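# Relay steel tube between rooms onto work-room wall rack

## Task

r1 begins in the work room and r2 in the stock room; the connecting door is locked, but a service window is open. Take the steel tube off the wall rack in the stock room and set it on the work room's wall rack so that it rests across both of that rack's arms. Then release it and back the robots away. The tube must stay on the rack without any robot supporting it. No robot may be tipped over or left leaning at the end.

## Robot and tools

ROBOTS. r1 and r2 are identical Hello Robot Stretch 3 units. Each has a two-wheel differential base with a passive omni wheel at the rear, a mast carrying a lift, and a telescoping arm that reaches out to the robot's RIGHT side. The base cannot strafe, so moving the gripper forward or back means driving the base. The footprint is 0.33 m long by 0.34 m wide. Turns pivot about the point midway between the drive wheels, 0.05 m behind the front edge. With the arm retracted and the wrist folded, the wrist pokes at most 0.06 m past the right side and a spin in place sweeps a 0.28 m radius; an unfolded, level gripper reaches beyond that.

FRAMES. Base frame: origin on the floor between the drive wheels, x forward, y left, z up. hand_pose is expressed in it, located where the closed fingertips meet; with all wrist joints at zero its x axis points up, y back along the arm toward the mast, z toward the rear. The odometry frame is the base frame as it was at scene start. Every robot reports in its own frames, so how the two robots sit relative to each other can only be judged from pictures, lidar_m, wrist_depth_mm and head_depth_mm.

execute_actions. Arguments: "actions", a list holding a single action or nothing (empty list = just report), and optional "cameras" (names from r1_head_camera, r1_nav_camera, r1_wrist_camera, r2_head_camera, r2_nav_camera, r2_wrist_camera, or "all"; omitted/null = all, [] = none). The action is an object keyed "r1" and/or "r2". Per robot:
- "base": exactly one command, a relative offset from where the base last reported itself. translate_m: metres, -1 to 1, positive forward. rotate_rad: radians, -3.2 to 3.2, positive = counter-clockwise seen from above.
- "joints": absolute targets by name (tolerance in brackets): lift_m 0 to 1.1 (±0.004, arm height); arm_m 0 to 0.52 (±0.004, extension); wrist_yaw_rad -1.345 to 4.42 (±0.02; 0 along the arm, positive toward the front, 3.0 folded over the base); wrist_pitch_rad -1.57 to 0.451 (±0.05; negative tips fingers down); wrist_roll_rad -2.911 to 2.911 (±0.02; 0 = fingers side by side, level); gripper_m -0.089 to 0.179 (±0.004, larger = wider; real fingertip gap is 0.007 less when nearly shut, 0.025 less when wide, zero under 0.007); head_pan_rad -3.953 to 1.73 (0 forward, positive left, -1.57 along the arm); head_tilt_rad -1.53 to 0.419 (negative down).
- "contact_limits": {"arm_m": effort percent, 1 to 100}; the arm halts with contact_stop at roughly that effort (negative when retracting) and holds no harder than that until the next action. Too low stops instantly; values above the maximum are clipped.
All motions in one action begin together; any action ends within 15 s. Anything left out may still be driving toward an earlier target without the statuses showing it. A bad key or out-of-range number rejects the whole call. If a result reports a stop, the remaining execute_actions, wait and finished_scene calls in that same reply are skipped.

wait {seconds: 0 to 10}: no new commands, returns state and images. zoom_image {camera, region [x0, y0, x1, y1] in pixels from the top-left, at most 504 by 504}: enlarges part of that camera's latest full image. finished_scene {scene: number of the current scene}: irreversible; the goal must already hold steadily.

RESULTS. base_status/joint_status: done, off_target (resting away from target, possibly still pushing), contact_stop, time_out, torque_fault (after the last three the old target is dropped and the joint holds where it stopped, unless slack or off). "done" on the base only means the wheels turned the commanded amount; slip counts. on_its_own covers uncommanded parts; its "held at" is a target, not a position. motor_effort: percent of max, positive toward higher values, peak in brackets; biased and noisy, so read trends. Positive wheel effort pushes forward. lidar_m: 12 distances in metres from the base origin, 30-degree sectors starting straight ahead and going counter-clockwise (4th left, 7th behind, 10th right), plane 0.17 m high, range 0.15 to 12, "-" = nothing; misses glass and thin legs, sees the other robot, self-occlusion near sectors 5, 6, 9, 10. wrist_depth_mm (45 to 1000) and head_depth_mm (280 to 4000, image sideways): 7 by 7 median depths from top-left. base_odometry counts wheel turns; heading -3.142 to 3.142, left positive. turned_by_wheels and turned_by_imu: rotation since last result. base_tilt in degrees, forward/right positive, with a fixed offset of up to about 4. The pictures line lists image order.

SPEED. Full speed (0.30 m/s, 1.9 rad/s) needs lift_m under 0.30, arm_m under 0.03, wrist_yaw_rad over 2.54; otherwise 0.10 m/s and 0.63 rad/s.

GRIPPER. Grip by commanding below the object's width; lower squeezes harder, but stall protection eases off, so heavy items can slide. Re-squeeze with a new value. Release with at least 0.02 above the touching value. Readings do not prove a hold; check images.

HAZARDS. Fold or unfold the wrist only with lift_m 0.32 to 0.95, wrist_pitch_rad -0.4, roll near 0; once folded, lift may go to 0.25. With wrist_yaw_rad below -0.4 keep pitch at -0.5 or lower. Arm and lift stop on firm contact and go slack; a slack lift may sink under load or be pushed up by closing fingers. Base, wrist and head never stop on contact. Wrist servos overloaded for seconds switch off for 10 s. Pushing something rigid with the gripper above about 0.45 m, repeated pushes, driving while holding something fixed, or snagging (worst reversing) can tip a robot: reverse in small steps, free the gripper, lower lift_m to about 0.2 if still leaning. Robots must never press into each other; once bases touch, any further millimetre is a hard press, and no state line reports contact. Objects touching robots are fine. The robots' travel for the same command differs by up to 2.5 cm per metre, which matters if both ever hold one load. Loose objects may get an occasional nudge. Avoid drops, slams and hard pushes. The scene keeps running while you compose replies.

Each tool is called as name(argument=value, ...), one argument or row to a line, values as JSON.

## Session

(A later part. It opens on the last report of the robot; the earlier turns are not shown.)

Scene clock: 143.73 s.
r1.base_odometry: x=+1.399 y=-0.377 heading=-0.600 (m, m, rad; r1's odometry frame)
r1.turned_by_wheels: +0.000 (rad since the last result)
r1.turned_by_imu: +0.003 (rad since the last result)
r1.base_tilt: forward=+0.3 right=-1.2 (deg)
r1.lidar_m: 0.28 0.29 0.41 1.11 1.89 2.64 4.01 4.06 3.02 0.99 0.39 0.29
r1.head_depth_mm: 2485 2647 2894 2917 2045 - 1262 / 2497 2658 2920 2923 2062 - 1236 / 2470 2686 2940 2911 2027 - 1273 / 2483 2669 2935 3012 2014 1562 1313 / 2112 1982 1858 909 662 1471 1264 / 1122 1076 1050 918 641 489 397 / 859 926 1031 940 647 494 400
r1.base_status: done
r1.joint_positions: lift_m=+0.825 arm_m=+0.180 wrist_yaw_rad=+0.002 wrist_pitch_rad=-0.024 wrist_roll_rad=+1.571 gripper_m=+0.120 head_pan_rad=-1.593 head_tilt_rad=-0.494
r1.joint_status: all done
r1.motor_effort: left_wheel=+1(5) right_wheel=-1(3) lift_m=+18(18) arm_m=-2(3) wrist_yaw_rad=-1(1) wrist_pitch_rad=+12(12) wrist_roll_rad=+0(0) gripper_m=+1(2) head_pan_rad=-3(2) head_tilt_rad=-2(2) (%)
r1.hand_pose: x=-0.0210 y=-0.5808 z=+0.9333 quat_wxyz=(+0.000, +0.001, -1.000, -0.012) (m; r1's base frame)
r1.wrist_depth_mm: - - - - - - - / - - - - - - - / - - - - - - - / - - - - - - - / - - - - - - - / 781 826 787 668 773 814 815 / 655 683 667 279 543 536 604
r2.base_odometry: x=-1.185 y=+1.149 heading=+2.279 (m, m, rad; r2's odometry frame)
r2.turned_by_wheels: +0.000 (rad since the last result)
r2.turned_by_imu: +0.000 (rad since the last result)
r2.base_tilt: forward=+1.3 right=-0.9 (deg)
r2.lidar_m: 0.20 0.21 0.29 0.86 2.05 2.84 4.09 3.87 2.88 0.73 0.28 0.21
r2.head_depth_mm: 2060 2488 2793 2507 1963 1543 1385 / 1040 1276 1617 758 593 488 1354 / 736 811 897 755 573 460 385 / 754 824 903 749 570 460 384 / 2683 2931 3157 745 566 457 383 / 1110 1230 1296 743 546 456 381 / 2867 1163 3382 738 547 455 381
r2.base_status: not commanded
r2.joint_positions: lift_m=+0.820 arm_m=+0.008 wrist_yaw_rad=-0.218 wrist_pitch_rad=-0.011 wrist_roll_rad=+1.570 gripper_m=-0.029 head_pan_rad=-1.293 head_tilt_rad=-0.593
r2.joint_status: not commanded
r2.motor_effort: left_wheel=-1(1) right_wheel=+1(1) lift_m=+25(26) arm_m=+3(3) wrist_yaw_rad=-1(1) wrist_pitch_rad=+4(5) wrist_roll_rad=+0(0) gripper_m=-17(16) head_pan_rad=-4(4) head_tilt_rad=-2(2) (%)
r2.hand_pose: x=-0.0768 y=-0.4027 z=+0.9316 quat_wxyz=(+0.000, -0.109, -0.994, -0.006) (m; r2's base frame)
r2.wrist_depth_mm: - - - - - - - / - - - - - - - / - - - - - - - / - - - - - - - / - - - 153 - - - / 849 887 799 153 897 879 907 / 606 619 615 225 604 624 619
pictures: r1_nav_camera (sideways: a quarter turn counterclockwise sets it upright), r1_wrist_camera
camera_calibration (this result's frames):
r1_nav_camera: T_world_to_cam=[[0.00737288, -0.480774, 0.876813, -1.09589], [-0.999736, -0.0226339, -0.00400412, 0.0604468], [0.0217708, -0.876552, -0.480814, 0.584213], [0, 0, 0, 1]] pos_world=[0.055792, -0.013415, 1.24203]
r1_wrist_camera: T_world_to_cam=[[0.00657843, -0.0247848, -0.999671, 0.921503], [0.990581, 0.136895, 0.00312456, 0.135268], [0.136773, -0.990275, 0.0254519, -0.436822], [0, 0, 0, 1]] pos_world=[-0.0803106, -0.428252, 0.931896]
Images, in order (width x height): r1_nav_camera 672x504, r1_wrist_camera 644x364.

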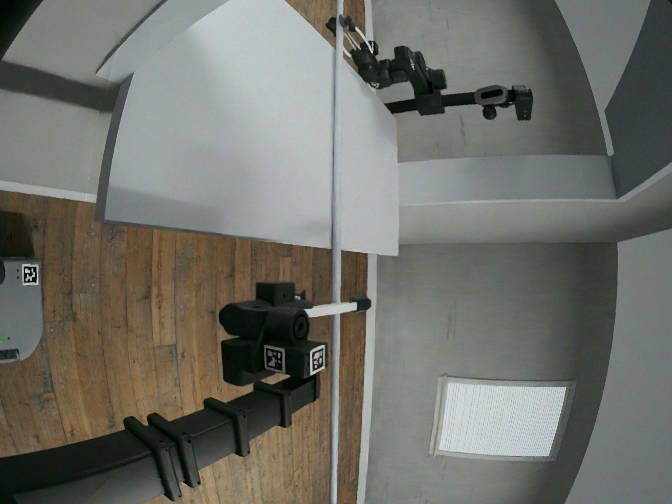

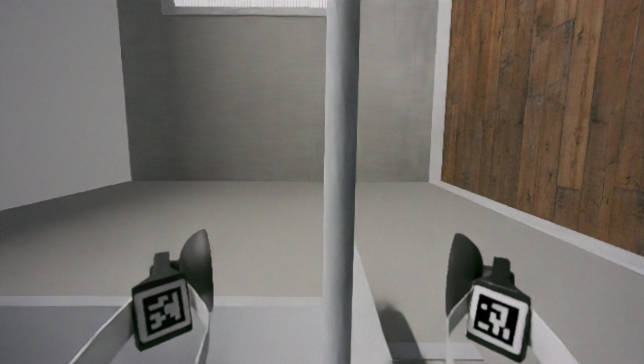

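execute_actions(
  actions=[
    {"r1":{"base":{"translate_m":0.03},"joints":{"arm_m":0.213,"lift_m":0.82}}},
  ],
  cameras=["r1_wrist_camera"],
)

execute_actions(
  actions=[
    {"r1":{"joints":{"gripper_m":-0.035}}},
  ],
  cameras=["r1_wrist_camera"],
)

Scene clock: 145.17 s.
r1.base_odometry: x=+1.424 y=-0.394 heading=-0.600 (m, m, rad; r1's odometry frame)
r1.turned_by_wheels: +0.000 (rad since the last result)
r1.turned_by_imu: +0.000 (rad since the last result)
r1.base_tilt: forward=+0.3 right=-1.3 (deg)
r1.lidar_m: 0.25 0.26 0.36 0.98 1.90 2.63 4.03 4.06 3.02 0.89 0.34 0.26
r1.head_depth_mm: 2480 2669 2918 2877 2039 - 1300 / 2461 2673 2946 2937 2156 - 1282 / 2505 2697 2906 3002 2176 - 1309 / 2483 2657 2954 2781 2005 1558 1320 / 1861 1779 1655 911 632 500 406 / 999 960 1028 922 637 489 396 / 857 933 2856 936 646 494 399
r1.base_status: done
r1.joint_positions: lift_m=+0.820 arm_m=+0.213 wrist_yaw_rad=+0.002 wrist_pitch_rad=-0.024 wrist_roll_rad=+1.571 gripper_m=+0.120 head_pan_rad=-1.593 head_tilt_rad=-0.494
r1.joint_status: all done
r1.motor_effort: left_wheel=+1(4) right_wheel=-2(1) lift_m=+18(14) arm_m=+4(5) wrist_yaw_rad=-2(2) wrist_pitch_rad=+12(12) wrist_roll_rad=+0(1) gripper_m=+1(1) head_pan_rad=-3(2) head_tilt_rad=-2(3) (%)
r1.hand_pose: x=-0.0210 y=-0.6133 z=+0.9284 quat_wxyz=(+0.000, +0.001, -1.000, -0.012) (m; r1's base frame)
r1.wrist_depth_mm: - - - - - - - / - - - - - - - / - - - - - - - / - - - - - - - / - - - 903 - - - / 691 746 709 316 694 709 724 / 647 653 663 247 499 495 536
r2.base_odometry: x=-1.185 y=+1.149 heading=+2.279 (m, m, rad; r2's odometry frame)
r2.turned_by_wheels: +0.000 (rad since the last result)
r2.turned_by_imu: +0.000 (rad since the last result)
r2.base_tilt: forward=+1.3 right=-1.0 (deg)
r2.lidar_m: 0.20 0.21 0.29 0.85 2.04 2.85 4.09 3.90 2.87 0.73 0.28 0.21
r2.head_depth_mm: 2040 2497 2793 2505 1974 1539 1386 / 1037 1286 1624 757 594 489 1354 / 734 811 900 751 571 460 385 / 753 823 903 749 569 459 384 / 2669 2927 3138 745 568 457 383 / 954 1171 1289 742 546 457 382 / 2875 1159 3419 739 546 455 380
r2.base_status: not commanded
r2.joint_positions: lift_m=+0.820 arm_m=+0.008 wrist_yaw_rad=-0.218 wrist_pitch_rad=-0.011 wrist_roll_rad=+1.570 gripper_m=-0.029 head_pan_rad=-1.293 head_tilt_rad=-0.593
r2.joint_status: not commanded
r2.motor_effort: left_wheel=-1(1) right_wheel=+2(2) lift_m=+26(25) arm_m=+3(3) wrist_yaw_rad=-1(1) wrist_pitch_rad=+4(4) wrist_roll_rad=+0(0) gripper_m=-17(17) head_pan_rad=-4(5) head_tilt_rad=-4(2) (%)
r2.hand_pose: x=-0.0768 y=-0.4027 z=+0.9316 quat_wxyz=(+0.000, -0.109, -0.994, -0.006) (m; r2's base frame)
r2.wrist_depth_mm: - - - - - - - / - - - - - - - / - - - - - - - / - - - - - - - / - - - 153 - - - / 864 850 828 153 879 908 911 / 597 608 602 224 599 609 619
pictures: r1_wrist_camera
camera_calibration (this result's frames):
r1_wrist_camera: T_world_to_cam=[[0.00657665, -0.0250857, -0.999664, 0.915626], [0.990593, 0.136807, 0.00308391, 0.139735], [0.136684, -0.99028, 0.0257495, -0.469133], [0, 0, 0, 1]] pos_world=[-0.0803199, -0.46072, 0.926967]
Images, in order (width x height): r1_wrist_camera 644x364.

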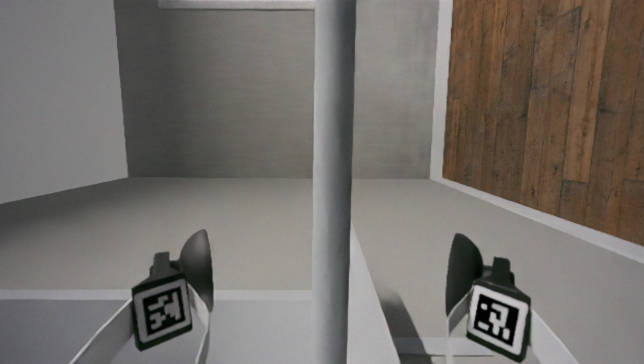

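Scene clock: 147.20 s.
r1.base_odometry: x=+1.424 y=-0.394 heading=-0.600 (m, m, rad; r1's odometry frame)
r1.turned_by_wheels: +0.000 (rad since the last result)
r1.turned_by_imu: +0.001 (rad since the last result)
r1.base_tilt: forward=+0.3 right=-1.2 (deg)
r1.lidar_m: 0.25 0.26 0.36 0.98 1.89 2.63 4.05 4.08 3.01 0.89 0.34 0.26
r1.head_depth_mm: 2464 2673 2892 2909 2047 - 1283 / 2458 2673 2948 2963 2144 - 1278 / 2463 2648 2888 3008 2158 - 1303 / 2497 2694 2927 2865 2020 1558 1320 / 1883 1762 1641 908 631 501 406 / 1002 961 1026 923 639 489 397 / 860 930 2861 939 645 494 399
r1.base_status: not commanded
r1.joint_positions: lift_m=+0.820 arm_m=+0.213 wrist_yaw_rad=+0.002 wrist_pitch_rad=-0.025 wrist_roll_rad=+1.571 gripper_m=-0.034 head_pan_rad=-1.593 head_tilt_rad=-0.494
r1.joint_status: all done
r1.motor_effort: left_wheel=+2(1) right_wheel=-2(2) lift_m=+18(18) arm_m=+3(4) wrist_yaw_rad=-1(1) wrist_pitch_rad=+12(13) wrist_roll_rad=+0(0) gripper_m=-20(94) head_pan_rad=-3(3) head_tilt_rad=-3(4) (%)
r1.hand_pose: x=-0.0210 y=-0.6134 z=+0.9281 quat_wxyz=(+0.000, +0.001, -1.000, -0.013) (m; r1's base frame)
r1.wrist_depth_mm: - - - - - - - / - - - - - - - / - - - - - - - / - - - - - - - / - - - 148 - - - / 699 697 692 147 689 733 714 / 643 636 648 221 492 536 538
r2.base_odometry: x=-1.185 y=+1.149 heading=+2.279 (m, m, rad; r2's odometry frame)
r2.turned_by_wheels: +0.000 (rad since the last result)
r2.turned_by_imu: +0.000 (rad since the last result)
r2.base_tilt: forward=+1.3 right=-0.9 (deg)
r2.lidar_m: 0.20 0.21 0.29 0.86 2.05 2.84 4.08 3.88 2.88 0.73 0.28 0.21
r2.head_depth_mm: 2056 2495 2784 2477 1960 1533 1386 / 1037 1282 1618 758 595 489 1350 / 734 810 901 754 573 461 385 / 754 823 903 749 570 460 384 / 2664 2918 3187 745 567 458 383 / 951 1174 1292 742 546 457 382 / 2861 1160 3397 738 546 455 380
r2.base_status: not commanded
r2.joint_positions: lift_m=+0.820 arm_m=+0.008 wrist_yaw_rad=-0.218 wrist_pitch_rad=-0.011 wrist_roll_rad=+1.570 gripper_m=-0.029 head_pan_rad=-1.293 head_tilt_rad=-0.593
r2.joint_status: not commanded
r2.motor_effort: left_wheel=-1(1) right_wheel=+1(1) lift_m=+26(26) arm_m=+3(2) wrist_yaw_rad=-1(1) wrist_pitch_rad=+4(4) wrist_roll_rad=+0(0) gripper_m=-17(17) head_pan_rad=-5(4) head_tilt_rad=-3(3) (%)
r2.hand_pose: x=-0.0768 y=-0.4027 z=+0.9316 quat_wxyz=(+0.000, -0.109, -0.994, -0.006) (m; r2's base frame)
r2.wrist_depth_mm: - - - - - - - / - - - - - - - / - - - - - - - / - - - - - - - / - - - 152 - - - / 865 878 834 152 884 918 919 / 595 611 619 224 594 608 627
pictures: r1_wrist_camera
camera_calibration (this result's frames):
r1_wrist_camera: T_world_to_cam=[[0.00658933, -0.0241559, -0.999686, 0.915971], [0.990593, 0.136805, 0.0032237, 0.139616], [0.136684, -0.990303, 0.0248301, -0.468364], [0, 0, 0, 1]] pos_world=[-0.0803197, -0.460797, 0.926863]
Images, in order (width x height): r1_wrist_camera 644x364.

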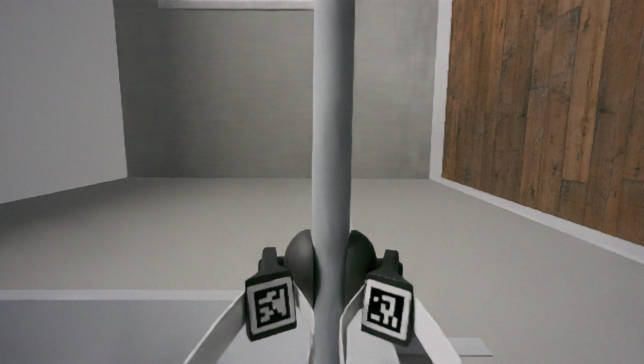

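execute_actions(
  actions=[
    {"r2":{"joints":{"gripper_m":0.15}}},
  ],
  cameras=[],
)

execute_actions(
  actions=[
    {"r1":{"joints":{"lift_m":0.87}},"r2":{"base":{"translate_m":-0.25},"joints":{"lift_m":0.85}}},
  ],
  cameras=["r1_wrist_camera"],
)

execute_actions(
  actions=[
    {"r1":{"base":{"translate_m":-1},"joints":{"lift_m":0.92}}},
  ],
  cameras=["r1_wrist_camera","r1_nav_camera"],
)

execute_actions(
  actions=[
    {"r1":{"base":{"translate_m":-1},"joints":{"arm_m":0,"lift_m":0.75}}},
  ],
  cameras=[],
)

execute_actions(
  actions=[
    {"r1":{"base":{"translate_m":-1}}},
  ],
  cameras=[],
)

execute_actions(
  actions=[
    {"r1":{"base":{"rotate_rad":-1.6}}},
  ],
  cameras=[],
)

execute_actions(
  actions=[
    {"r1":{"base":{"translate_m":0.65}}},
  ],
  cameras=["r1_wrist_camera","r1_nav_camera"],
)

Scene clock: 150.00 s.
r1.base_odometry: x=+1.424 y=-0.394 heading=-0.600 (m, m, rad; r1's odometry frame)
r1.turned_by_wheels: +0.000 (rad since the last result)
r1.turned_by_imu: +0.001 (rad since the last result)
r1.base_tilt: forward=+0.3 right=-1.2 (deg)
r1.lidar_m: 0.25 0.26 0.36 0.98 1.89 2.64 4.02 4.06 3.02 0.89 0.34 0.26
r1.head_depth_mm: 2458 2662 2905 2837 2033 - 1287 / 2453 2678 2946 2954 2180 - 1283 / 2466 2691 2918 2993 2147 - 1301 / 2465 2715 2919 2829 2000 1580 1321 / 1884 1752 1657 906 633 500 405 / 1001 964 1027 921 639 489 397 / 861 937 2813 935 646 494 399
r1.base_status: not commanded
r1.joint_positions: lift_m=+0.820 arm_m=+0.213 wrist_yaw_rad=+0.000 wrist_pitch_rad=-0.045 wrist_roll_rad=+1.601 gripper_m=-0.034 head_pan_rad=-1.593 head_tilt_rad=-0.494
r1.joint_status: not commanded
r1.motor_effort: left_wheel=+1(2) right_wheel=-2(2) lift_m=+19(18) arm_m=+1(2) wrist_yaw_rad=+0(1) wrist_pitch_rad=+23(23) wrist_roll_rad=-13(13) gripper_m=-21(21) head_pan_rad=-3(3) head_tilt_rad=-2(3) (%)
r1.hand_pose: x=-0.0214 y=-0.6127 z=+0.9229 quat_wxyz=(-0.015, +0.000, -1.000, -0.023) (m; r1's base frame)
r1.wrist_depth_mm: - - - - - - - / - - - - - - - / - - - - - - - / - - - - - - - / - - - 145 - - - / 769 733 758 147 735 703 689 / 638 632 637 216 480 524 528
r2.base_odometry: x=-1.185 y=+1.149 heading=+2.279 (m, m, rad; r2's odometry frame)
r2.turned_by_wheels: +0.000 (rad since the last result)
r2.turned_by_imu: +0.000 (rad since the last result)
r2.base_tilt: forward=+1.4 right=-1.0 (deg)
r2.lidar_m: 0.20 0.21 0.29 0.86 2.04 2.84 4.08 3.89 2.87 0.73 0.28 0.21
r2.head_depth_mm: 2055 2481 2758 2503 1968 1589 1384 / 1038 1285 1625 758 575 1448 1348 / 734 809 901 753 572 461 385 / 754 822 902 748 570 459 384 / 2657 2914 3155 746 549 458 383 / 952 1174 1288 743 546 456 382 / 2859 1162 3400 737 545 455 381
r2.base_status: not commanded
r2.joint_positions: lift_m=+0.820 arm_m=+0.008 wrist_yaw_rad=-0.218 wrist_pitch_rad=-0.014 wrist_roll_rad=+1.570 gripper_m=+0.150 head_pan_rad=-1.293 head_tilt_rad=-0.593
r2.joint_status: all done
r2.motor_effort: left_wheel=-1(1) right_wheel=+1(1) lift_m=+26(26) arm_m=+3(3) wrist_yaw_rad=-1(2) wrist_pitch_rad=+5(6) wrist_roll_rad=+1(0) gripper_m=+0(83) head_pan_rad=-5(4) head_tilt_rad=-3(2) (%)
r2.hand_pose: x=-0.0767 y=-0.4026 z=+0.9308 quat_wxyz=(+0.000, -0.109, -0.994, -0.008) (m; r2's base frame)
r2.wrist_depth_mm: - - - - - - - / - - - - - - - / - - - - - - - / - - - - - - - / - - - - - - - / 955 804 747 563 899 - 916 / 608 606 605 512 618 605 621
pictures: none
No camera images: the call's "cameras" was empty. Leave "cameras" out to get every camera's image.

Scene clock: 153.80 s.
r1.base_odometry: x=+1.424 y=-0.394 heading=-0.600 (m, m, rad; r1's odometry frame)
r1.turned_by_wheels: +0.000 (rad since the last result)
r1.turned_by_imu: +0.001 (rad since the last result)
r1.base_tilt: forward=+0.3 right=-1.2 (deg)
r1.lidar_m: 0.25 0.26 0.36 0.98 1.89 2.64 4.03 4.07 3.01 0.89 0.34 0.26
r1.head_depth_mm: 2427 2636 2891 2846 - 1491 1254 / 2422 2673 2935 2901 - 1477 1301 / 2443 2666 2915 2960 - 1498 1309 / 2513 2686 2953 2772 1948 1584 1320 / 1882 1758 1658 907 633 501 406 / 994 960 1027 923 638 488 396 / 859 933 2837 942 646 494 399
r1.base_status: not commanded
r1.joint_positions: lift_m=+0.870 arm_m=+0.213 wrist_yaw_rad=+0.000 wrist_pitch_rad=-0.102 wrist_roll_rad=+1.583 gripper_m=-0.034 head_pan_rad=-1.593 head_tilt_rad=-0.494
r1.joint_status: all done
r1.on_its_own: wrist_pitch_rad is at rest, and its effort (+52) is outside its rest range (-20 to +32)
r1.motor_effort: left_wheel=+1(1) right_wheel=-2(2) lift_m=+24(24) arm_m=+2(2) wrist_yaw_rad=+0(0) wrist_pitch_rad=+52(56) wrist_roll_rad=-6(13) gripper_m=-24(24) head_pan_rad=-3(2) head_tilt_rad=-3(4) (%)
r1.hand_pose: x=-0.0214 y=-0.6103 z=+0.9582 quat_wxyz=(-0.006, +0.000, -0.999, -0.051) (m; r1's base frame)
r1.wrist_depth_mm: - - - - - - - / - - - - - - - / - - - - - - - / - - - - - - - / - - - 960 - - 996 / 728 734 733 146 713 722 707 / 599 617 628 274 225 537 536
r2.base_odometry: x=-1.023 y=+0.959 heading=+2.279 (m, m, rad; r2's odometry frame)
r2.turned_by_wheels: +0.000 (rad since the last result)
r2.turned_by_imu: -0.002 (rad since the last result)
r2.base_tilt: forward=+1.3 right=-0.9 (deg)
r2.lidar_m: 0.45 0.47 0.65 1.89 2.05 2.84 3.84 3.90 2.87 1.65 0.63 0.46
r2.head_depth_mm: 2354 2540 2776 2622 1970 1590 - / 2344 2594 2864 2590 1964 1577 1387 / 1510 1727 2032 2304 1962 1578 1314 / 1163 1286 1417 1618 1746 1569 1310 / 922 998 1046 781 1256 1449 1309 / 803 879 955 741 607 1099 1190 / 844 1253 1007 736 544 854 945
r2.base_status: done
r2.joint_positions: lift_m=+0.850 arm_m=+0.008 wrist_yaw_rad=-0.218 wrist_pitch_rad=-0.015 wrist_roll_rad=+1.570 gripper_m=+0.150 head_pan_rad=-1.293 head_tilt_rad=-0.593
r2.joint_status: all done
r2.motor_effort: left_wheel=-1(5) right_wheel=+1(1) lift_m=+33(34) arm_m=+3(3) wrist_yaw_rad=-2(2) wrist_pitch_rad=+6(6) wrist_roll_rad=+0(0) gripper_m=+0(1) head_pan_rad=-5(5) head_tilt_rad=-4(4) (%)
r2.hand_pose: x=-0.0768 y=-0.4026 z=+0.9603 quat_wxyz=(+0.000, -0.109, -0.994, -0.008) (m; r2's base frame)
r2.wrist_depth_mm: - - - - - - - / - - - - - - - / - - - - - - - / - - - - - - - / - - - - - - - / - - - - - - - / - - - - - - -
pictures: r1_wrist_camera
camera_calibration (this result's frames):
r1_wrist_camera: T_world_to_cam=[[0.0187368, 0.0526276, -0.998438, 0.991977], [0.990746, 0.133291, 0.0256182, 0.11591], [0.134431, -0.989679, -0.0496431, -0.394286], [0, 0, 0, 1]] pos_world=[-0.0804196, -0.457872, 0.967885]
Images, in order (width x height): r1_wrist_camera 644x364.

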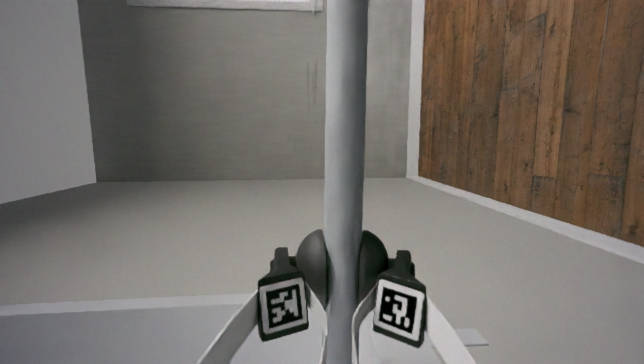

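Scene clock: 165.03 s.
r1.base_odometry: x=+0.599 y=+0.171 heading=-0.600 (m, m, rad; r1's odometry frame)
r1.turned_by_wheels: +0.000 (rad since the last result)
r1.turned_by_imu: +0.006 (rad since the last result)
r1.base_tilt: forward=+0.3 right=-1.3 (deg)
r1.lidar_m: 1.24 1.30 1.79 1.83 1.92 2.69 3.06 3.18 3.00 2.91 1.72 1.28
r1.head_depth_mm: 2436 2656 2855 3031 - 1585 1283 / 2448 2654 2876 3062 - 1565 1296 / 2440 2647 2899 3108 - 1550 1307 / 2452 2619 2905 3038 2065 1619 1324 / 2466 2676 2887 3099 2115 1642 1325 / 2491 2708 2939 3055 2129 1653 1332 / 2485 2710 2894 2932 2178 1642 1340
r1.base_status: done
r1.joint_positions: lift_m=+0.920 arm_m=+0.213 wrist_yaw_rad=+0.000 wrist_pitch_rad=-0.103 wrist_roll_rad=+1.583 gripper_m=-0.034 head_pan_rad=-1.593 head_tilt_rad=-0.494
r1.joint_status: all done
r1.on_its_own: wrist_pitch_rad is at rest, and its effort (+52) is outside its rest range (-20 to +32)
r1.motor_effort: left_wheel=+1(1) right_wheel=-2(8) lift_m=+25(22) arm_m=+2(2) wrist_yaw_rad=+0(0) wrist_pitch_rad=+52(53) wrist_roll_rad=-6(6) gripper_m=-24(24) head_pan_rad=-3(3) head_tilt_rad=-4(3) (%)
r1.hand_pose: x=-0.0213 y=-0.6102 z=+1.0079 quat_wxyz=(-0.006, +0.000, -0.999, -0.052) (m; r1's base frame)
r1.wrist_depth_mm: - - - - - - - / - - - - - - - / - - - - - - - / - - - - - - - / - - - - - - - / - - - 146 - - - / - - - - - - -
r2.base_odometry: x=-1.023 y=+0.959 heading=+2.279 (m, m, rad; r2's odometry frame)
r2.turned_by_wheels: +0.000 (rad since the last result)
r2.turned_by_imu: +0.000 (rad since the last result)
r2.base_tilt: forward=+1.4 right=-0.9 (deg)
r2.lidar_m: 0.45 0.47 0.65 1.88 2.04 2.84 3.84 3.90 2.86 1.65 0.63 0.47
r2.head_depth_mm: 2346 2527 2766 2607 1978 1582 - / 2340 2610 2859 2603 1964 1575 1385 / 1518 1746 2033 2311 1961 1571 1315 / 1164 1287 1416 1624 1768 1572 1311 / 918 999 1046 782 1312 1445 1302 / 800 882 952 740 621 1102 1193 / 846 3074 1006 738 563 855 944
r2.base_status: not commanded
r2.joint_positions: lift_m=+0.850 arm_m=+0.008 wrist_yaw_rad=-0.218 wrist_pitch_rad=-0.015 wrist_roll_rad=+1.570 gripper_m=+0.150 head_pan_rad=-1.293 head_tilt_rad=-0.593
r2.joint_status: not commanded
r2.motor_effort: left_wheel=-2(1) right_wheel=+1(1) lift_m=+33(33) arm_m=+3(2) wrist_yaw_rad=-2(1) wrist_pitch_rad=+6(6) wrist_roll_rad=+0(0) gripper_m=+0(0) head_pan_rad=-5(4) head_tilt_rad=-3(3) (%)
r2.hand_pose: x=-0.0768 y=-0.4026 z=+0.9603 quat_wxyz=(+0.000, -0.109, -0.994, -0.008) (m; r2's base frame)
r2.wrist_depth_mm: - - - - - - - / - - - - - - - / - - - - - - - / - - - - - - - / - - - - - - - / - - - - - - - / - - - - - - -
pictures: r1_nav_camera (sideways: a quarter turn counterclockwise sets it upright), r1_wrist_camera
camera_calibration (this result's frames):
r1_nav_camera: T_world_to_cam=[[0.00737288, -0.480775, 0.876813, -1.09589], [-0.999736, -0.0226339, -0.00400413, 0.0604469], [0.0217708, -0.876552, -0.480815, 0.584213], [0, 0, 0, 1]] pos_world=[0.055792, -0.0134149, 1.24203]
r1_wrist_camera: T_world_to_cam=[[0.0187339, 0.0537445, -0.998379, 1.04224], [0.990702, 0.133581, 0.0257808, 0.11456], [0.13475, -0.98958, -0.0507424, -0.390598], [0, 0, 0, 1]] pos_world=[-0.0803871, -0.457846, 1.01777]
Images, in order (width x height): r1_nav_camera 672x504, r1_wrist_camera 644x364.

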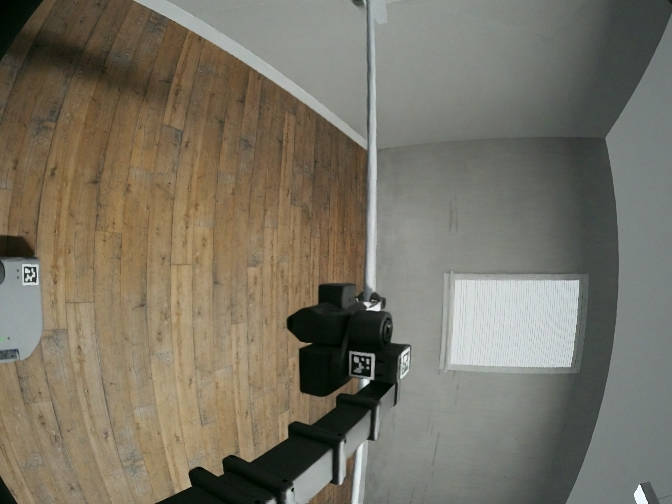

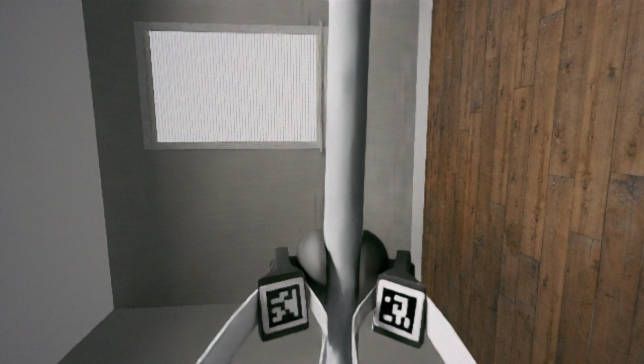

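Scene clock: 176.40 s.
r1.base_odometry: x=-0.227 y=+0.735 heading=-0.600 (m, m, rad; r1's odometry frame)
r1.turned_by_wheels: +0.000 (rad since the last result)
r1.turned_by_imu: +0.003 (rad since the last result)
r1.base_tilt: forward=+0.2 right=-1.3 (deg)
r1.lidar_m: 2.24 2.32 1.92 1.87 1.95 2.12 2.06 2.16 2.98 2.88 3.02 2.31
r1.head_depth_mm: 2402 2605 2864 2857 2019 1587 1260 / 2405 2649 2869 2886 2048 1580 1244 / 2430 2603 2840 2970 2094 1610 1238 / 2436 2648 2898 2998 2085 1627 1255 / 2434 2659 2883 3039 2154 1640 1263 / 2432 2628 2868 3077 2147 1656 1297 / 2436 2656 2885 3036 2178 1670 1315
r1.base_status: done
r1.joint_positions: lift_m=+0.750 arm_m=+0.001 wrist_yaw_rad=+0.000 wrist_pitch_rad=-0.104 wrist_roll_rad=+1.583 gripper_m=-0.034 head_pan_rad=-1.593 head_tilt_rad=-0.494
r1.joint_status: all done
r1.on_its_own: wrist_pitch_rad is at rest, and its effort (+53) is outside its rest range (-20 to +32)
r1.motor_effort: left_wheel=+1(2) right_wheel=-1(5) lift_m=+22(22) arm_m=-2(0) wrist_yaw_rad=+0(0) wrist_pitch_rad=+53(53) wrist_roll_rad=-6(6) gripper_m=-24(24) head_pan_rad=-3(2) head_tilt_rad=-3(2) (%)
r1.hand_pose: x=-0.0213 y=-0.3983 z=+0.8378 quat_wxyz=(-0.006, +0.000, -0.999, -0.052) (m; r1's base frame)
r1.wrist_depth_mm: - - - - - - 905 / - - - - - - 910 / - - - - - - 943 / - - - - - - 929 / - - - - - - 955 / - - - 146 - - 952 / - - - - - - 933
r2.base_odometry: x=-1.023 y=+0.959 heading=+2.279 (m, m, rad; r2's odometry frame)
r2.turned_by_wheels: +0.000 (rad since the last result)
r2.turned_by_imu: +0.000 (rad since the last result)
r2.base_tilt: forward=+1.3 right=-0.9 (deg)
r2.lidar_m: 0.45 0.47 0.65 1.88 2.05 2.85 3.84 3.91 2.86 1.65 0.63 0.46
r2.head_depth_mm: 2349 2547 2770 2603 1975 1586 - / 2342 2577 2857 2582 1970 1580 1389 / 1527 1747 2018 2315 1949 1576 1313 / 1168 1281 1413 1625 1772 1568 1315 / 920 997 1043 783 1310 1449 1309 / 802 878 951 741 622 1098 1190 / 846 3069 1007 737 563 855 948
r2.base_status: not commanded
r2.joint_positions: lift_m=+0.850 arm_m=+0.008 wrist_yaw_rad=-0.218 wrist_pitch_rad=-0.015 wrist_roll_rad=+1.570 gripper_m=+0.150 head_pan_rad=-1.293 head_tilt_rad=-0.593
r2.joint_status: not commanded
r2.motor_effort: left_wheel=+0(1) right_wheel=+1(1) lift_m=+32(32) arm_m=+3(2) wrist_yaw_rad=-1(1) wrist_pitch_rad=+6(6) wrist_roll_rad=-1(0) gripper_m=+0(1) head_pan_rad=-4(5) head_tilt_rad=-1(3) (%)
r2.hand_pose: x=-0.0768 y=-0.4026 z=+0.9603 quat_wxyz=(+0.000, -0.109, -0.994, -0.008) (m; r2's base frame)
r2.wrist_depth_mm: - - - - - - - / - - - - - - - / - - - - - - - / - - - - - - - / - - - - - - - / - - - - - - - / - - - - - - -
pictures: none
No camera images: the call's "cameras" was empty. Leave "cameras" out to get every camera's image.

Scene clock: 187.77 s.
r1.base_odometry: x=-1.053 y=+1.299 heading=-0.600 (m, m, rad; r1's odometry frame)
r1.turned_by_wheels: +0.000 (rad since the last result)
r1.turned_by_imu: +0.003 (rad since the last result)
r1.base_tilt: forward=+0.3 right=-1.2 (deg)
r1.lidar_m: 3.22 2.61 1.95 1.89 1.48 1.10 1.07 1.12 1.56 2.85 2.99 3.34
r1.head_depth_mm: 2387 2593 2839 2882 2049 1572 1256 / 2382 2595 2813 2926 2047 1591 1233 / 2408 2618 2824 2938 2107 1615 1249 / 2387 2605 2804 3006 2145 1621 1247 / 2415 2611 2830 2994 2132 1634 1262 / 2437 2598 2830 3005 2156 1644 1292 / 2441 2641 2871 3065 2178 1663 1309
r1.base_status: done
r1.joint_positions: lift_m=+0.750 arm_m=+0.001 wrist_yaw_rad=+0.000 wrist_pitch_rad=-0.104 wrist_roll_rad=+1.583 gripper_m=-0.034 head_pan_rad=-1.593 head_tilt_rad=-0.494
r1.joint_status: not commanded
r1.on_its_own: wrist_pitch_rad is at rest, and its effort (+53) is outside its rest range (-20 to +32)
r1.motor_effort: left_wheel=+1(3) right_wheel=-2(5) lift_m=+22(22) arm_m=-2(2) wrist_yaw_rad=+0(0) wrist_pitch_rad=+53(53) wrist_roll_rad=-6(6) gripper_m=-24(24) head_pan_rad=-3(3) head_tilt_rad=-1(3) (%)
r1.hand_pose: x=-0.0213 y=-0.3983 z=+0.8378 quat_wxyz=(-0.006, +0.000, -0.999, -0.052) (m; r1's base frame)
r1.wrist_depth_mm: - - - - - - 908 / - - - - - - 916 / - - - - - - 967 / - - - - - - 940 / - - - - - - 910 / - - - 146 - - 949 / - - - - - - 953
r2.base_odometry: x=-1.023 y=+0.959 heading=+2.279 (m, m, rad; r2's odometry frame)
r2.turned_by_wheels: +0.000 (rad since the last result)
r2.turned_by_imu: +0.000 (rad since the last result)
r2.base_tilt: forward=+1.3 right=-1.0 (deg)
r2.lidar_m: 0.45 0.47 0.65 1.89 2.04 2.84 3.83 3.89 2.86 1.65 0.63 0.46
r2.head_depth_mm: 2364 2570 2794 2612 1973 1582 - / 2353 2596 2871 2600 1965 1593 1378 / 1517 1739 2032 2319 1965 1575 1317 / 1166 1287 1412 1626 1779 1570 1315 / 923 993 1043 780 1311 1448 1306 / 800 878 954 742 622 1099 1190 / 846 3060 1006 737 563 856 946
r2.base_status: not commanded
r2.joint_positions: lift_m=+0.850 arm_m=+0.008 wrist_yaw_rad=-0.218 wrist_pitch_rad=-0.015 wrist_roll_rad=+1.570 gripper_m=+0.150 head_pan_rad=-1.293 head_tilt_rad=-0.593
r2.joint_status: not commanded
r2.motor_effort: left_wheel=+0(0) right_wheel=+1(1) lift_m=+33(32) arm_m=+3(4) wrist_yaw_rad=-1(1) wrist_pitch_rad=+6(6) wrist_roll_rad=+0(0) gripper_m=+0(0) head_pan_rad=-5(5) head_tilt_rad=-3(4) (%)
r2.hand_pose: x=-0.0768 y=-0.4026 z=+0.9603 quat_wxyz=(+0.000, -0.109, -0.994, -0.008) (m; r2's base frame)
r2.wrist_depth_mm: - - - - - - - / - - - - - - - / - - - - - - - / - - - - - - - / - - - - - - - / - - - - - - - / - - - - - - -
pictures: none
No camera images: the call's "cameras" was empty. Leave "cameras" out to get every camera's image.

Scene clock: 191.27 s.
r1.base_odometry: x=-1.053 y=+1.299 heading=-2.199 (m, m, rad; r1's odometry frame)
r1.turned_by_wheels: -1.600 (rad since the last result)
r1.turned_by_imu: -1.580 (rad since the last result)
r1.base_tilt: forward=+0.3 right=-1.3 (deg)
r1.lidar_m: 2.85 2.96 3.36 3.21 2.67 1.96 1.89 1.52 1.11 1.07 1.11 1.52
r1.head_depth_mm: 884 950 1035 1145 1262 1424 1226 / 879 953 1033 1129 1263 1425 1237 / 872 948 1030 1139 1259 1417 1243 / 875 950 1034 1141 1261 1418 1277 / 879 945 1027 1135 1261 1403 1289 / 878 944 1020 1133 1204 1414 1288 / 874 937 1033 1134 1263 1415 1301
r1.base_status: done
r1.joint_positions: lift_m=+0.750 arm_m=+0.001 wrist_yaw_rad=-0.005 wrist_pitch_rad=-0.104 wrist_roll_rad=+1.583 gripper_m=-0.034 head_pan_rad=-1.593 head_tilt_rad=-0.494
r1.joint_status: not commanded
r1.on_its_own: wrist_pitch_rad is at rest, and its effort (+53) is outside its rest range (-20 to +32)
r1.motor_effort: left_wheel=+1(6) right_wheel=-2(6) lift_m=+21(22) arm_m=-2(4) wrist_yaw_rad=+3(3) wrist_pitch_rad=+53(53) wrist_roll_rad=-6(6) gripper_m=-24(24) head_pan_rad=-3(3) head_tilt_rad=-3(3) (%)
r1.hand_pose: x=-0.0226 y=-0.3983 z=+0.8378 quat_wxyz=(-0.006, -0.003, -0.999, -0.052) (m; r1's base frame)
r1.wrist_depth_mm: 783 779 788 798 860 855 861 / 798 797 797 791 836 883 866 / 786 796 825 814 877 863 891 / 819 807 837 850 891 876 871 / 803 838 847 845 877 934 911 / 841 837 834 148 923 986 925 / 825 842 885 910 884 975 940
r2.base_odometry: x=-1.023 y=+0.959 heading=+2.279 (m, m, rad; r2's odometry frame)
r2.turned_by_wheels: +0.000 (rad since the last result)
r2.turned_by_imu: +0.000 (rad since the last result)
r2.base_tilt: forward=+1.3 right=-0.9 (deg)
r2.lidar_m: 0.45 0.47 0.65 1.88 2.04 2.84 3.82 3.91 2.87 1.65 0.63 0.47
r2.head_depth_mm: 2359 2556 2789 2598 1971 1583 - / 2355 2609 2847 2605 1949 1589 1381 / 1523 1735 2014 2301 1936 1570 1320 / 1161 1287 1409 1616 1756 1569 1316 / 921 997 1050 781 1315 1439 1309 / 801 877 955 742 621 1105 1193 / 844 3054 1007 737 563 855 950
r2.base_status: not commanded
r2.joint_positions: lift_m=+0.850 arm_m=+0.008 wrist_yaw_rad=-0.218 wrist_pitch_rad=-0.015 wrist_roll_rad=+1.570 gripper_m=+0.150 head_pan_rad=-1.293 head_tilt_rad=-0.593
r2.joint_status: not commanded
r2.motor_effort: left_wheel=+0(0) right_wheel=+1(1) lift_m=+33(32) arm_m=+3(3) wrist_yaw_rad=-1(1) wrist_pitch_rad=+6(6) wrist_roll_rad=+0(0) gripper_m=+1(0) head_pan_rad=-4(5) head_tilt_rad=-3(3) (%)
r2.hand_pose: x=-0.0768 y=-0.4026 z=+0.9603 quat_wxyz=(+0.000, -0.109, -0.994, -0.008) (m; r2's base frame)
r2.wrist_depth_mm: - - - - - - - / - - - - - - - / - - - - - - - / - - - - - - - / - - - - - - - / - - - - - - - / - - - - - - -
pictures: none
No camera images: the call's "cameras" was empty. Leave "cameras" out to get every camera's image.

Scene clock: 199.07 s.
r1.base_odometry: x=-1.435 y=+0.773 heading=-2.199 (m, m, rad; r1's odometry frame)
r1.turned_by_wheels: +0.000 (rad since the last result)
r1.turned_by_imu: +0.002 (rad since the last result)
r1.base_tilt: forward=+0.3 right=-1.2 (deg)
r1.lidar_m: 2.21 2.30 3.14 3.23 3.34 2.63 2.54 1.52 1.11 1.07 1.11 1.52
r1.head_depth_mm: 875 946 1023 1128 1222 1417 1262 / 878 952 1040 1140 1269 1424 1265 / 877 949 1037 1138 1262 1422 1278 / 876 940 1030 1125 1252 1435 1249 / 880 952 1037 1139 1261 1416 1291 / 876 944 1040 1139 1265 1408 1308 / 876 953 1032 1138 1263 1420 1313
r1.base_status: done
r1.joint_positions: lift_m=+0.750 arm_m=+0.001 wrist_yaw_rad=+0.000 wrist_pitch_rad=-0.104 wrist_roll_rad=+1.583 gripper_m=-0.034 head_pan_rad=-1.593 head_tilt_rad=-0.494
r1.joint_status: not commanded
r1.on_its_own: wrist_pitch_rad is at rest, and its effort (+53) is outside its rest range (-20 to +32)
r1.motor_effort: left_wheel=+2(5) right_wheel=-1(3) lift_m=+22(22) arm_m=-2(3) wrist_yaw_rad=+0(3) wrist_pitch_rad=+53(53) wrist_roll_rad=-6(6) gripper_m=-24(23) head_pan_rad=-3(2) head_tilt_rad=-3(4) (%)
r1.hand_pose: x=-0.0213 y=-0.3983 z=+0.8378 quat_wxyz=(-0.006, +0.000, -0.999, -0.052) (m; r1's base frame)
r1.wrist_depth_mm: 762 757 786 762 818 857 865 / 775 790 815 820 816 862 889 / 784 808 837 837 873 862 886 / 807 805 818 844 871 856 910 / 813 834 872 857 870 932 896 / 832 841 877 149 911 921 935 / 828 877 894 935 916 952 953
r2.base_odometry: x=-1.023 y=+0.959 heading=+2.279 (m, m, rad; r2's odometry frame)
r2.turned_by_wheels: +0.000 (rad since the last result)
r2.turned_by_imu: +0.000 (rad since the last result)
r2.base_tilt: forward=+1.3 right=-1.0 (deg)
r2.lidar_m: 0.45 0.47 0.65 1.89 2.05 2.85 3.83 3.86 2.87 1.65 0.63 0.47
r2.head_depth_mm: 2351 2535 2775 2600 1972 1589 - / 2342 2591 2869 2574 1970 1575 1389 / 1513 1739 2028 2309 1949 1571 1315 / 1167 1289 1411 1623 1766 1559 1313 / 921 1001 1047 781 1314 1453 1308 / 804 876 953 742 621 1101 1195 / 844 3060 1009 738 563 855 945
r2.base_status: not commanded
r2.joint_positions: lift_m=+0.850 arm_m=+0.008 wrist_yaw_rad=-0.218 wrist_pitch_rad=-0.015 wrist_roll_rad=+1.570 gripper_m=+0.150 head_pan_rad=-1.293 head_tilt_rad=-0.593
r2.joint_status: not commanded
r2.motor_effort: left_wheel=+0(0) right_wheel=+1(1) lift_m=+33(33) arm_m=+3(3) wrist_yaw_rad=-1(1) wrist_pitch_rad=+6(6) wrist_roll_rad=+0(0) gripper_m=+0(0) head_pan_rad=-5(5) head_tilt_rad=-3(3) (%)
r2.hand_pose: x=-0.0768 y=-0.4026 z=+0.9603 quat_wxyz=(+0.000, -0.109, -0.994, -0.008) (m; r2's base frame)
r2.wrist_depth_mm: - - - - - - - / - - - - - - - / - - - - - - - / - - - - - - - / - - - - - - - / - - - - - - - / - - - - - - -
pictures: r1_nav_camera (sideways: a quarter turn counterclockwise sets it upright), r1_wrist_camera
camera_calibration (this result's frames):
r1_nav_camera: T_world_to_cam=[[0.00736131, -0.480829, 0.876784, -1.09585], [-0.999736, -0.0226121, -0.00400689, 0.0604504], [0.0217525, -0.876523, -0.480868, 0.584283], [0, 0, 0, 1]] pos_world=[0.0557918, -0.0134124, 1.24203]
r1_wrist_camera: T_world_to_cam=[[0.0187292, 0.0548648, -0.998318, 0.861431], [0.990687, 0.13367, 0.0259322, 0.0905146], [0.134868, -0.989506, -0.0518503, -0.188557], [0, 0, 0, 1]] pos_world=[-0.0803752, -0.24594, 0.847858]
Images, in order (width x height): r1_nav_camera 672x504, r1_wrist_camera 644x364.

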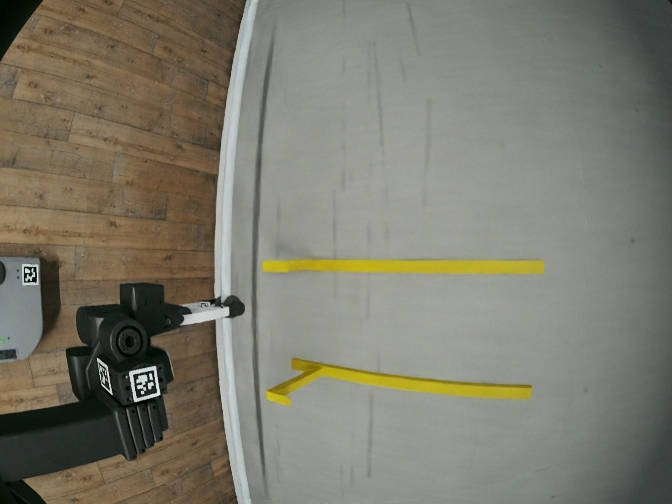

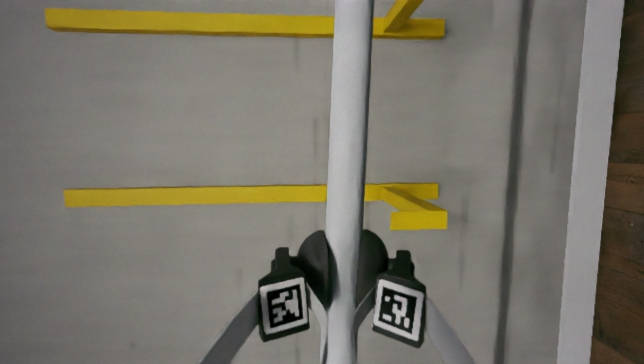

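execute_actions(
  actions=[
    {"r1":{"base":{"translate_m":-0.1},"joints":{"arm_m":0.51}}},
  ],
  cameras=["r1_nav_camera"],
)

execute_actions(
  actions=[
    {"r1":{"joints":{"lift_m":0.6}}},
  ],
  cameras=["r1_wrist_camera","r1_head_camera"],
)

Scene clock: 204.13 s.
r1.base_odometry: x=-1.376 y=+0.854 heading=-2.199 (m, m, rad; r1's odometry frame)
r1.turned_by_wheels: +0.000 (rad since the last result)
r1.turned_by_imu: +0.001 (rad since the last result)
r1.base_tilt: forward=+0.3 right=-1.2 (deg)
r1.lidar_m: 2.31 2.40 3.29 3.22 3.35 2.53 2.44 1.52 1.11 1.07 1.11 1.52
r1.head_depth_mm: 872 949 1034 1131 1226 1390 - / 872 943 1026 1108 1191 1432 1289 / 876 950 1034 1123 1306 1417 1311 / 879 951 1035 1128 1289 1423 1314 / 879 936 1030 1105 1226 1413 1330 / 876 949 1030 1132 1264 1419 1341 / 876 951 1037 1138 1261 1410 1346
r1.base_status: done
r1.joint_positions: lift_m=+0.750 arm_m=+0.510 wrist_yaw_rad=+0.000 wrist_pitch_rad=-0.104 wrist_roll_rad=+1.583 gripper_m=-0.034 head_pan_rad=-1.593 head_tilt_rad=-0.494
r1.joint_status: all done
r1.on_its_own: wrist_pitch_rad is at rest, and its effort (+53) is outside its rest range (-20 to +32)
r1.motor_effort: left_wheel=+2(3) right_wheel=-1(6) lift_m=+21(22) arm_m=+3(4) wrist_yaw_rad=+0(0) wrist_pitch_rad=+53(53) wrist_roll_rad=-6(6) gripper_m=-24(24) head_pan_rad=-2(3) head_tilt_rad=-3(2) (%)
r1.hand_pose: x=-0.0214 y=-0.9070 z=+0.8378 quat_wxyz=(-0.006, +0.000, -0.999, -0.052) (m; r1's base frame)
r1.wrist_depth_mm: 294 297 306 307 318 326 335 / 294 302 308 314 329 334 336 / 302 305 318 313 331 342 351 / 306 313 321 327 338 341 355 / 315 319 329 327 346 352 365 / 319 323 335 148 356 358 372 / 325 328 331 316 324 346 349
r2.base_odometry: x=-1.023 y=+0.959 heading=+2.279 (m, m, rad; r2's odometry frame)
r2.turned_by_wheels: +0.000 (rad since the last result)
r2.turned_by_imu: +0.000 (rad since the last result)
r2.base_tilt: forward=+1.4 right=-0.9 (deg)
r2.lidar_m: 0.45 0.47 0.65 1.88 2.04 2.84 3.84 3.89 2.87 1.65 0.63 0.47
r2.head_depth_mm: 2353 2514 2793 2603 1976 1577 - / 2336 2596 2881 2600 1976 1579 1382 / 1516 1745 2034 2325 1964 1571 1313 / 1162 1291 1408 1632 1764 1564 1310 / 921 997 1046 781 1312 1444 1308 / 801 878 954 741 623 1104 1184 / 844 3087 1009 739 563 854 946
r2.base_status: not commanded
r2.joint_positions: lift_m=+0.850 arm_m=+0.008 wrist_yaw_rad=-0.218 wrist_pitch_rad=-0.015 wrist_roll_rad=+1.570 gripper_m=+0.150 head_pan_rad=-1.293 head_tilt_rad=-0.593
r2.joint_status: not commanded
r2.motor_effort: left_wheel=+0(0) right_wheel=+1(1) lift_m=+33(33) arm_m=+3(2) wrist_yaw_rad=-1(2) wrist_pitch_rad=+6(6) wrist_roll_rad=+0(0) gripper_m=+1(1) head_pan_rad=-4(4) head_tilt_rad=-4(3) (%)
r2.hand_pose: x=-0.0768 y=-0.4026 z=+0.9603 quat_wxyz=(+0.000, -0.109, -0.994, -0.008) (m; r2's base frame)
r2.wrist_depth_mm: - - - - - - - / - - - - - - - / - - - - - - - / - - - - - - - / - - - - - - - / - - - - - - - / - - - - - - -
pictures: r1_nav_camera (sideways: a quarter turn counterclockwise sets it upright)
camera_calibration (this result's frames):
r1_nav_camera: T_world_to_cam=[[0.00734621, -0.480845, 0.876775, -1.09584], [-0.999737, -0.0225814, -0.00400771, 0.0604515], [0.0217259, -0.876515, -0.480884, 0.584304], [0, 0, 0, 1]] pos_world=[0.0557914, -0.0134128, 1.24203]
Images, in order (width x height): r1_nav_camera 672x504.

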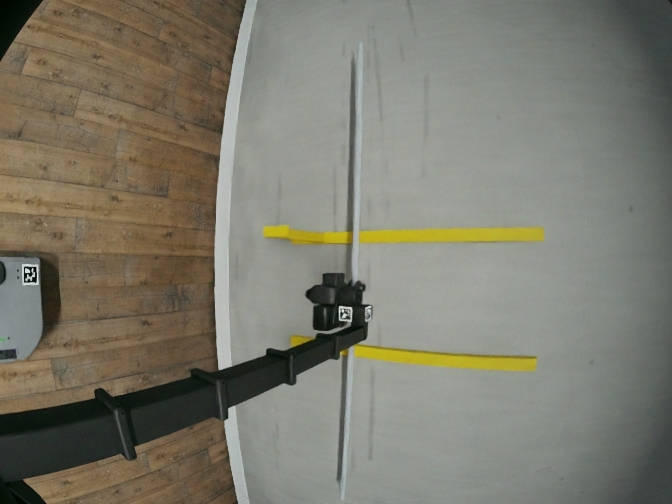

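Scene clock: 206.33 s.
r1.base_odometry: x=-1.376 y=+0.854 heading=-2.199 (m, m, rad; r1's odometry frame)
r1.turned_by_wheels: +0.000 (rad since the last result)
r1.turned_by_imu: +0.001 (rad since the last result)
r1.base_tilt: forward=+0.3 right=-1.2 (deg)
r1.lidar_m: 2.31 2.40 3.30 3.22 3.35 2.53 2.44 1.52 1.11 1.07 1.11 1.52
r1.head_depth_mm: 870 949 1038 1145 1199 1423 1290 / 869 946 1023 1127 1227 1406 1262 / 879 948 1033 1134 1224 1453 1305 / 879 949 1038 1139 1257 1419 1313 / 871 941 1024 1125 1221 1414 1330 / 874 946 1032 1138 1244 1418 1327 / 881 943 1031 1138 1239 1412 1337
r1.base_status: not commanded
r1.joint_positions: lift_m=+0.600 arm_m=+0.510 wrist_yaw_rad=+0.000 wrist_pitch_rad=-0.104 wrist_roll_rad=+1.583 gripper_m=-0.034 head_pan_rad=-1.593 head_tilt_rad=-0.494
r1.joint_status: all done
r1.on_its_own: wrist_pitch_rad is at rest, and its effort (+53) is outside its rest range (-20 to +32)
r1.motor_effort: left_wheel=+2(2) right_wheel=-1(2) lift_m=+21(21) arm_m=+3(4) wrist_yaw_rad=+0(0) wrist_pitch_rad=+53(54) wrist_roll_rad=-6(6) gripper_m=-24(24) head_pan_rad=-3(2) head_tilt_rad=-3(3) (%)
r1.hand_pose: x=-0.0214 y=-0.9070 z=+0.6876 quat_wxyz=(-0.006, +0.000, -0.999, -0.053) (m; r1's base frame)
r1.wrist_depth_mm: 293 296 308 308 316 322 332 / 298 302 311 316 322 334 341 / 302 311 315 321 331 341 351 / 314 314 323 323 342 346 357 / 316 317 327 326 347 358 363 / 318 327 334 149 352 357 368 / 319 326 338 318 329 365 378
r2.base_odometry: x=-1.023 y=+0.959 heading=+2.279 (m, m, rad; r2's odometry frame)
r2.turned_by_wheels: +0.000 (rad since the last result)
r2.turned_by_imu: +0.000 (rad since the last result)
r2.base_tilt: forward=+1.3 right=-0.9 (deg)
r2.lidar_m: 0.45 0.47 0.65 1.88 2.05 2.84 3.84 3.88 2.86 1.65 0.63 0.46
r2.head_depth_mm: 2345 2554 2805 2611 1968 1583 - / 2350 2579 2882 2596 1966 1573 1388 / 1516 1734 2029 2305 1961 1570 1311 / 1169 1286 1414 1622 1770 1567 1313 / 918 999 1051 782 1314 1444 1308 / 803 877 955 740 621 1103 1189 / 843 3084 1009 737 562 855 946
r2.base_status: not commanded
r2.joint_positions: lift_m=+0.850 arm_m=+0.008 wrist_yaw_rad=-0.218 wrist_pitch_rad=-0.015 wrist_roll_rad=+1.570 gripper_m=+0.150 head_pan_rad=-1.293 head_tilt_rad=-0.593
r2.joint_status: not commanded
r2.motor_effort: left_wheel=+0(0) right_wheel=+1(1) lift_m=+33(33) arm_m=+3(3) wrist_yaw_rad=-1(1) wrist_pitch_rad=+6(6) wrist_roll_rad=+0(0) gripper_m=+1(1) head_pan_rad=-4(3) head_tilt_rad=-4(2) (%)
r2.hand_pose: x=-0.0768 y=-0.4026 z=+0.9603 quat_wxyz=(+0.000, -0.109, -0.994, -0.008) (m; r2's base frame)
r2.wrist_depth_mm: - - - - - - - / - - - - - - - / - - - - - - - / - - - - - - - / - - - - - - - / - - - - - - - / - - - - - - -
pictures: r1_head_camera (sideways: a quarter turn clockwise sets it upright), r1_wrist_camera
camera_calibration (this result's frames):
r1_head_camera: T_world_to_cam=[[0.0685875, 0.421056, -0.904438, 1.1994], [0.9974, -0.00886382, 0.0715107, -0.0977822], [0.0220932, -0.906991, -0.420569, 0.499957], [0, 0, 0, 1]] pos_world=[0.00421822, -0.0524257, 1.30205]
r1_wrist_camera: T_world_to_cam=[[0.0187485, 0.0554691, -0.998284, 0.739977], [0.990736, 0.133287, 0.0260127, 0.162102], [0.134502, -0.989524, -0.0524563, -0.699332], [0, 0, 0, 1]] pos_world=[-0.0804123, -0.754658, 0.697806]
Images, in order (width x height): r1_head_camera 896x504, r1_wrist_camera 644x364.

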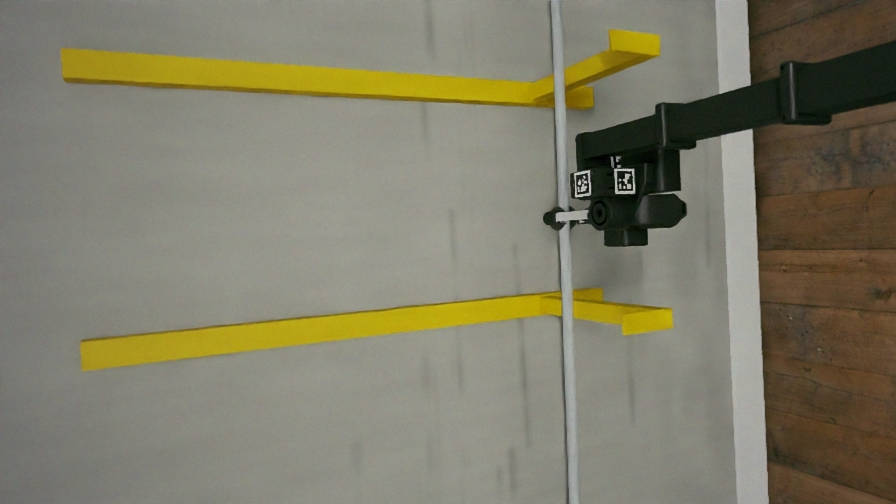

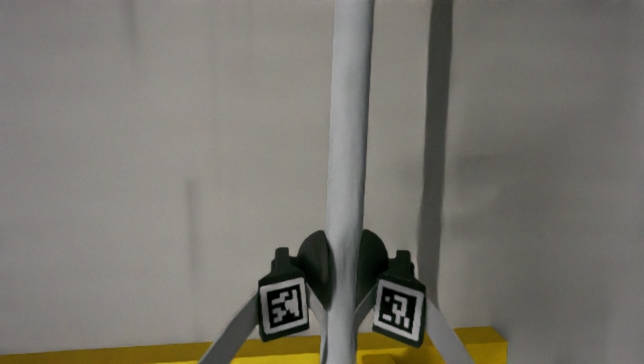

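execute_actions(
  actions=[
    {"r1":{"joints":{"lift_m":0.56}}},
  ],
  cameras=[],
)

Scene clock: 207.60 s.
r1.base_odometry: x=-1.376 y=+0.854 heading=-2.199 (m, m, rad; r1's odometry frame)
r1.turned_by_wheels: +0.000 (rad since the last result)
r1.turned_by_imu: +0.000 (rad since the last result)
r1.base_tilt: forward=+0.2 right=-1.2 (deg)
r1.lidar_m: 2.31 2.40 3.28 3.22 3.35 2.52 2.44 1.52 1.11 1.07 1.11 1.52
r1.head_depth_mm: 867 947 1039 1139 1228 1429 1290 / 870 944 1027 1124 1223 1397 1307 / 881 947 1035 1141 1221 1450 1306 / 876 950 1033 1139 1240 1429 1316 / 877 939 1023 1128 1228 1415 1327 / 877 947 1039 1135 1240 1415 1335 / 879 946 1031 1140 1243 1422 1336
r1.base_status: not commanded
r1.joint_positions: lift_m=+0.560 arm_m=+0.510 wrist_yaw_rad=+0.000 wrist_pitch_rad=-0.079 wrist_roll_rad=+1.566 gripper_m=-0.034 head_pan_rad=-1.593 head_tilt_rad=-0.494
r1.joint_status: all done
r1.on_its_own: wrist_pitch_rad is at rest, and its effort (+40) is outside its rest range (-20 to +32)
r1.motor_effort: left_wheel=+2(2) right_wheel=-2(2) lift_m=+20(23) arm_m=+3(3) wrist_yaw_rad=+0(0) wrist_pitch_rad=+40(53) wrist_roll_rad=+2(6) gripper_m=-22(24) head_pan_rad=-3(3) head_tilt_rad=-4(4) (%)
r1.hand_pose: x=-0.0213 y=-0.9083 z=+0.6542 quat_wxyz=(+0.003, +0.000, -0.999, -0.040) (m; r1's base frame)
r1.wrist_depth_mm: 295 301 303 307 315 316 327 / 301 303 310 313 319 325 334 / 307 311 316 317 328 334 338 / 313 319 325 328 332 339 345 / 313 322 325 152 336 350 355 / 325 328 333 148 348 356 356 / 325 330 326 327 326 358 367
r2.base_odometry: x=-1.023 y=+0.959 heading=+2.279 (m, m, rad; r2's odometry frame)
r2.turned_by_wheels: +0.000 (rad since the last result)
r2.turned_by_imu: +0.000 (rad since the last result)
r2.base_tilt: forward=+1.3 right=-0.9 (deg)
r2.lidar_m: 0.45 0.47 0.65 1.89 2.05 2.84 3.84 3.91 2.86 1.65 0.63 0.47
r2.head_depth_mm: 2358 2538 2745 2614 1975 1582 - / 2350 2586 2853 2603 1955 1581 1382 / 1520 1729 2042 2332 1958 1578 1310 / 1165 1288 1409 1624 1772 1572 1312 / 920 996 1047 783 1314 1444 1309 / 801 877 956 741 621 1099 1191 / 847 3053 1005 738 563 855 946
r2.base_status: not commanded
r2.joint_positions: lift_m=+0.850 arm_m=+0.008 wrist_yaw_rad=-0.218 wrist_pitch_rad=-0.015 wrist_roll_rad=+1.570 gripper_m=+0.150 head_pan_rad=-1.293 head_tilt_rad=-0.593
r2.joint_status: not commanded
r2.motor_effort: left_wheel=+0(1) right_wheel=+1(1) lift_m=+33(33) arm_m=+3(3) wrist_yaw_rad=-1(1) wrist_pitch_rad=+6(6) wrist_roll_rad=+0(0) gripper_m=+0(0) head_pan_rad=-5(4) head_tilt_rad=-4(3) (%)
r2.hand_pose: x=-0.0768 y=-0.4026 z=+0.9603 quat_wxyz=(+0.000, -0.109, -0.994, -0.008) (m; r2's base frame)
r2.wrist_depth_mm: - - - - - - - / - - - - - - - / - - - - - - - / - - - - - - - / - - - - - - - / - - - - - - - / - - - - - - -
pictures: none
No camera images: the call's "cameras" was empty. Leave "cameras" out to get every camera's image.


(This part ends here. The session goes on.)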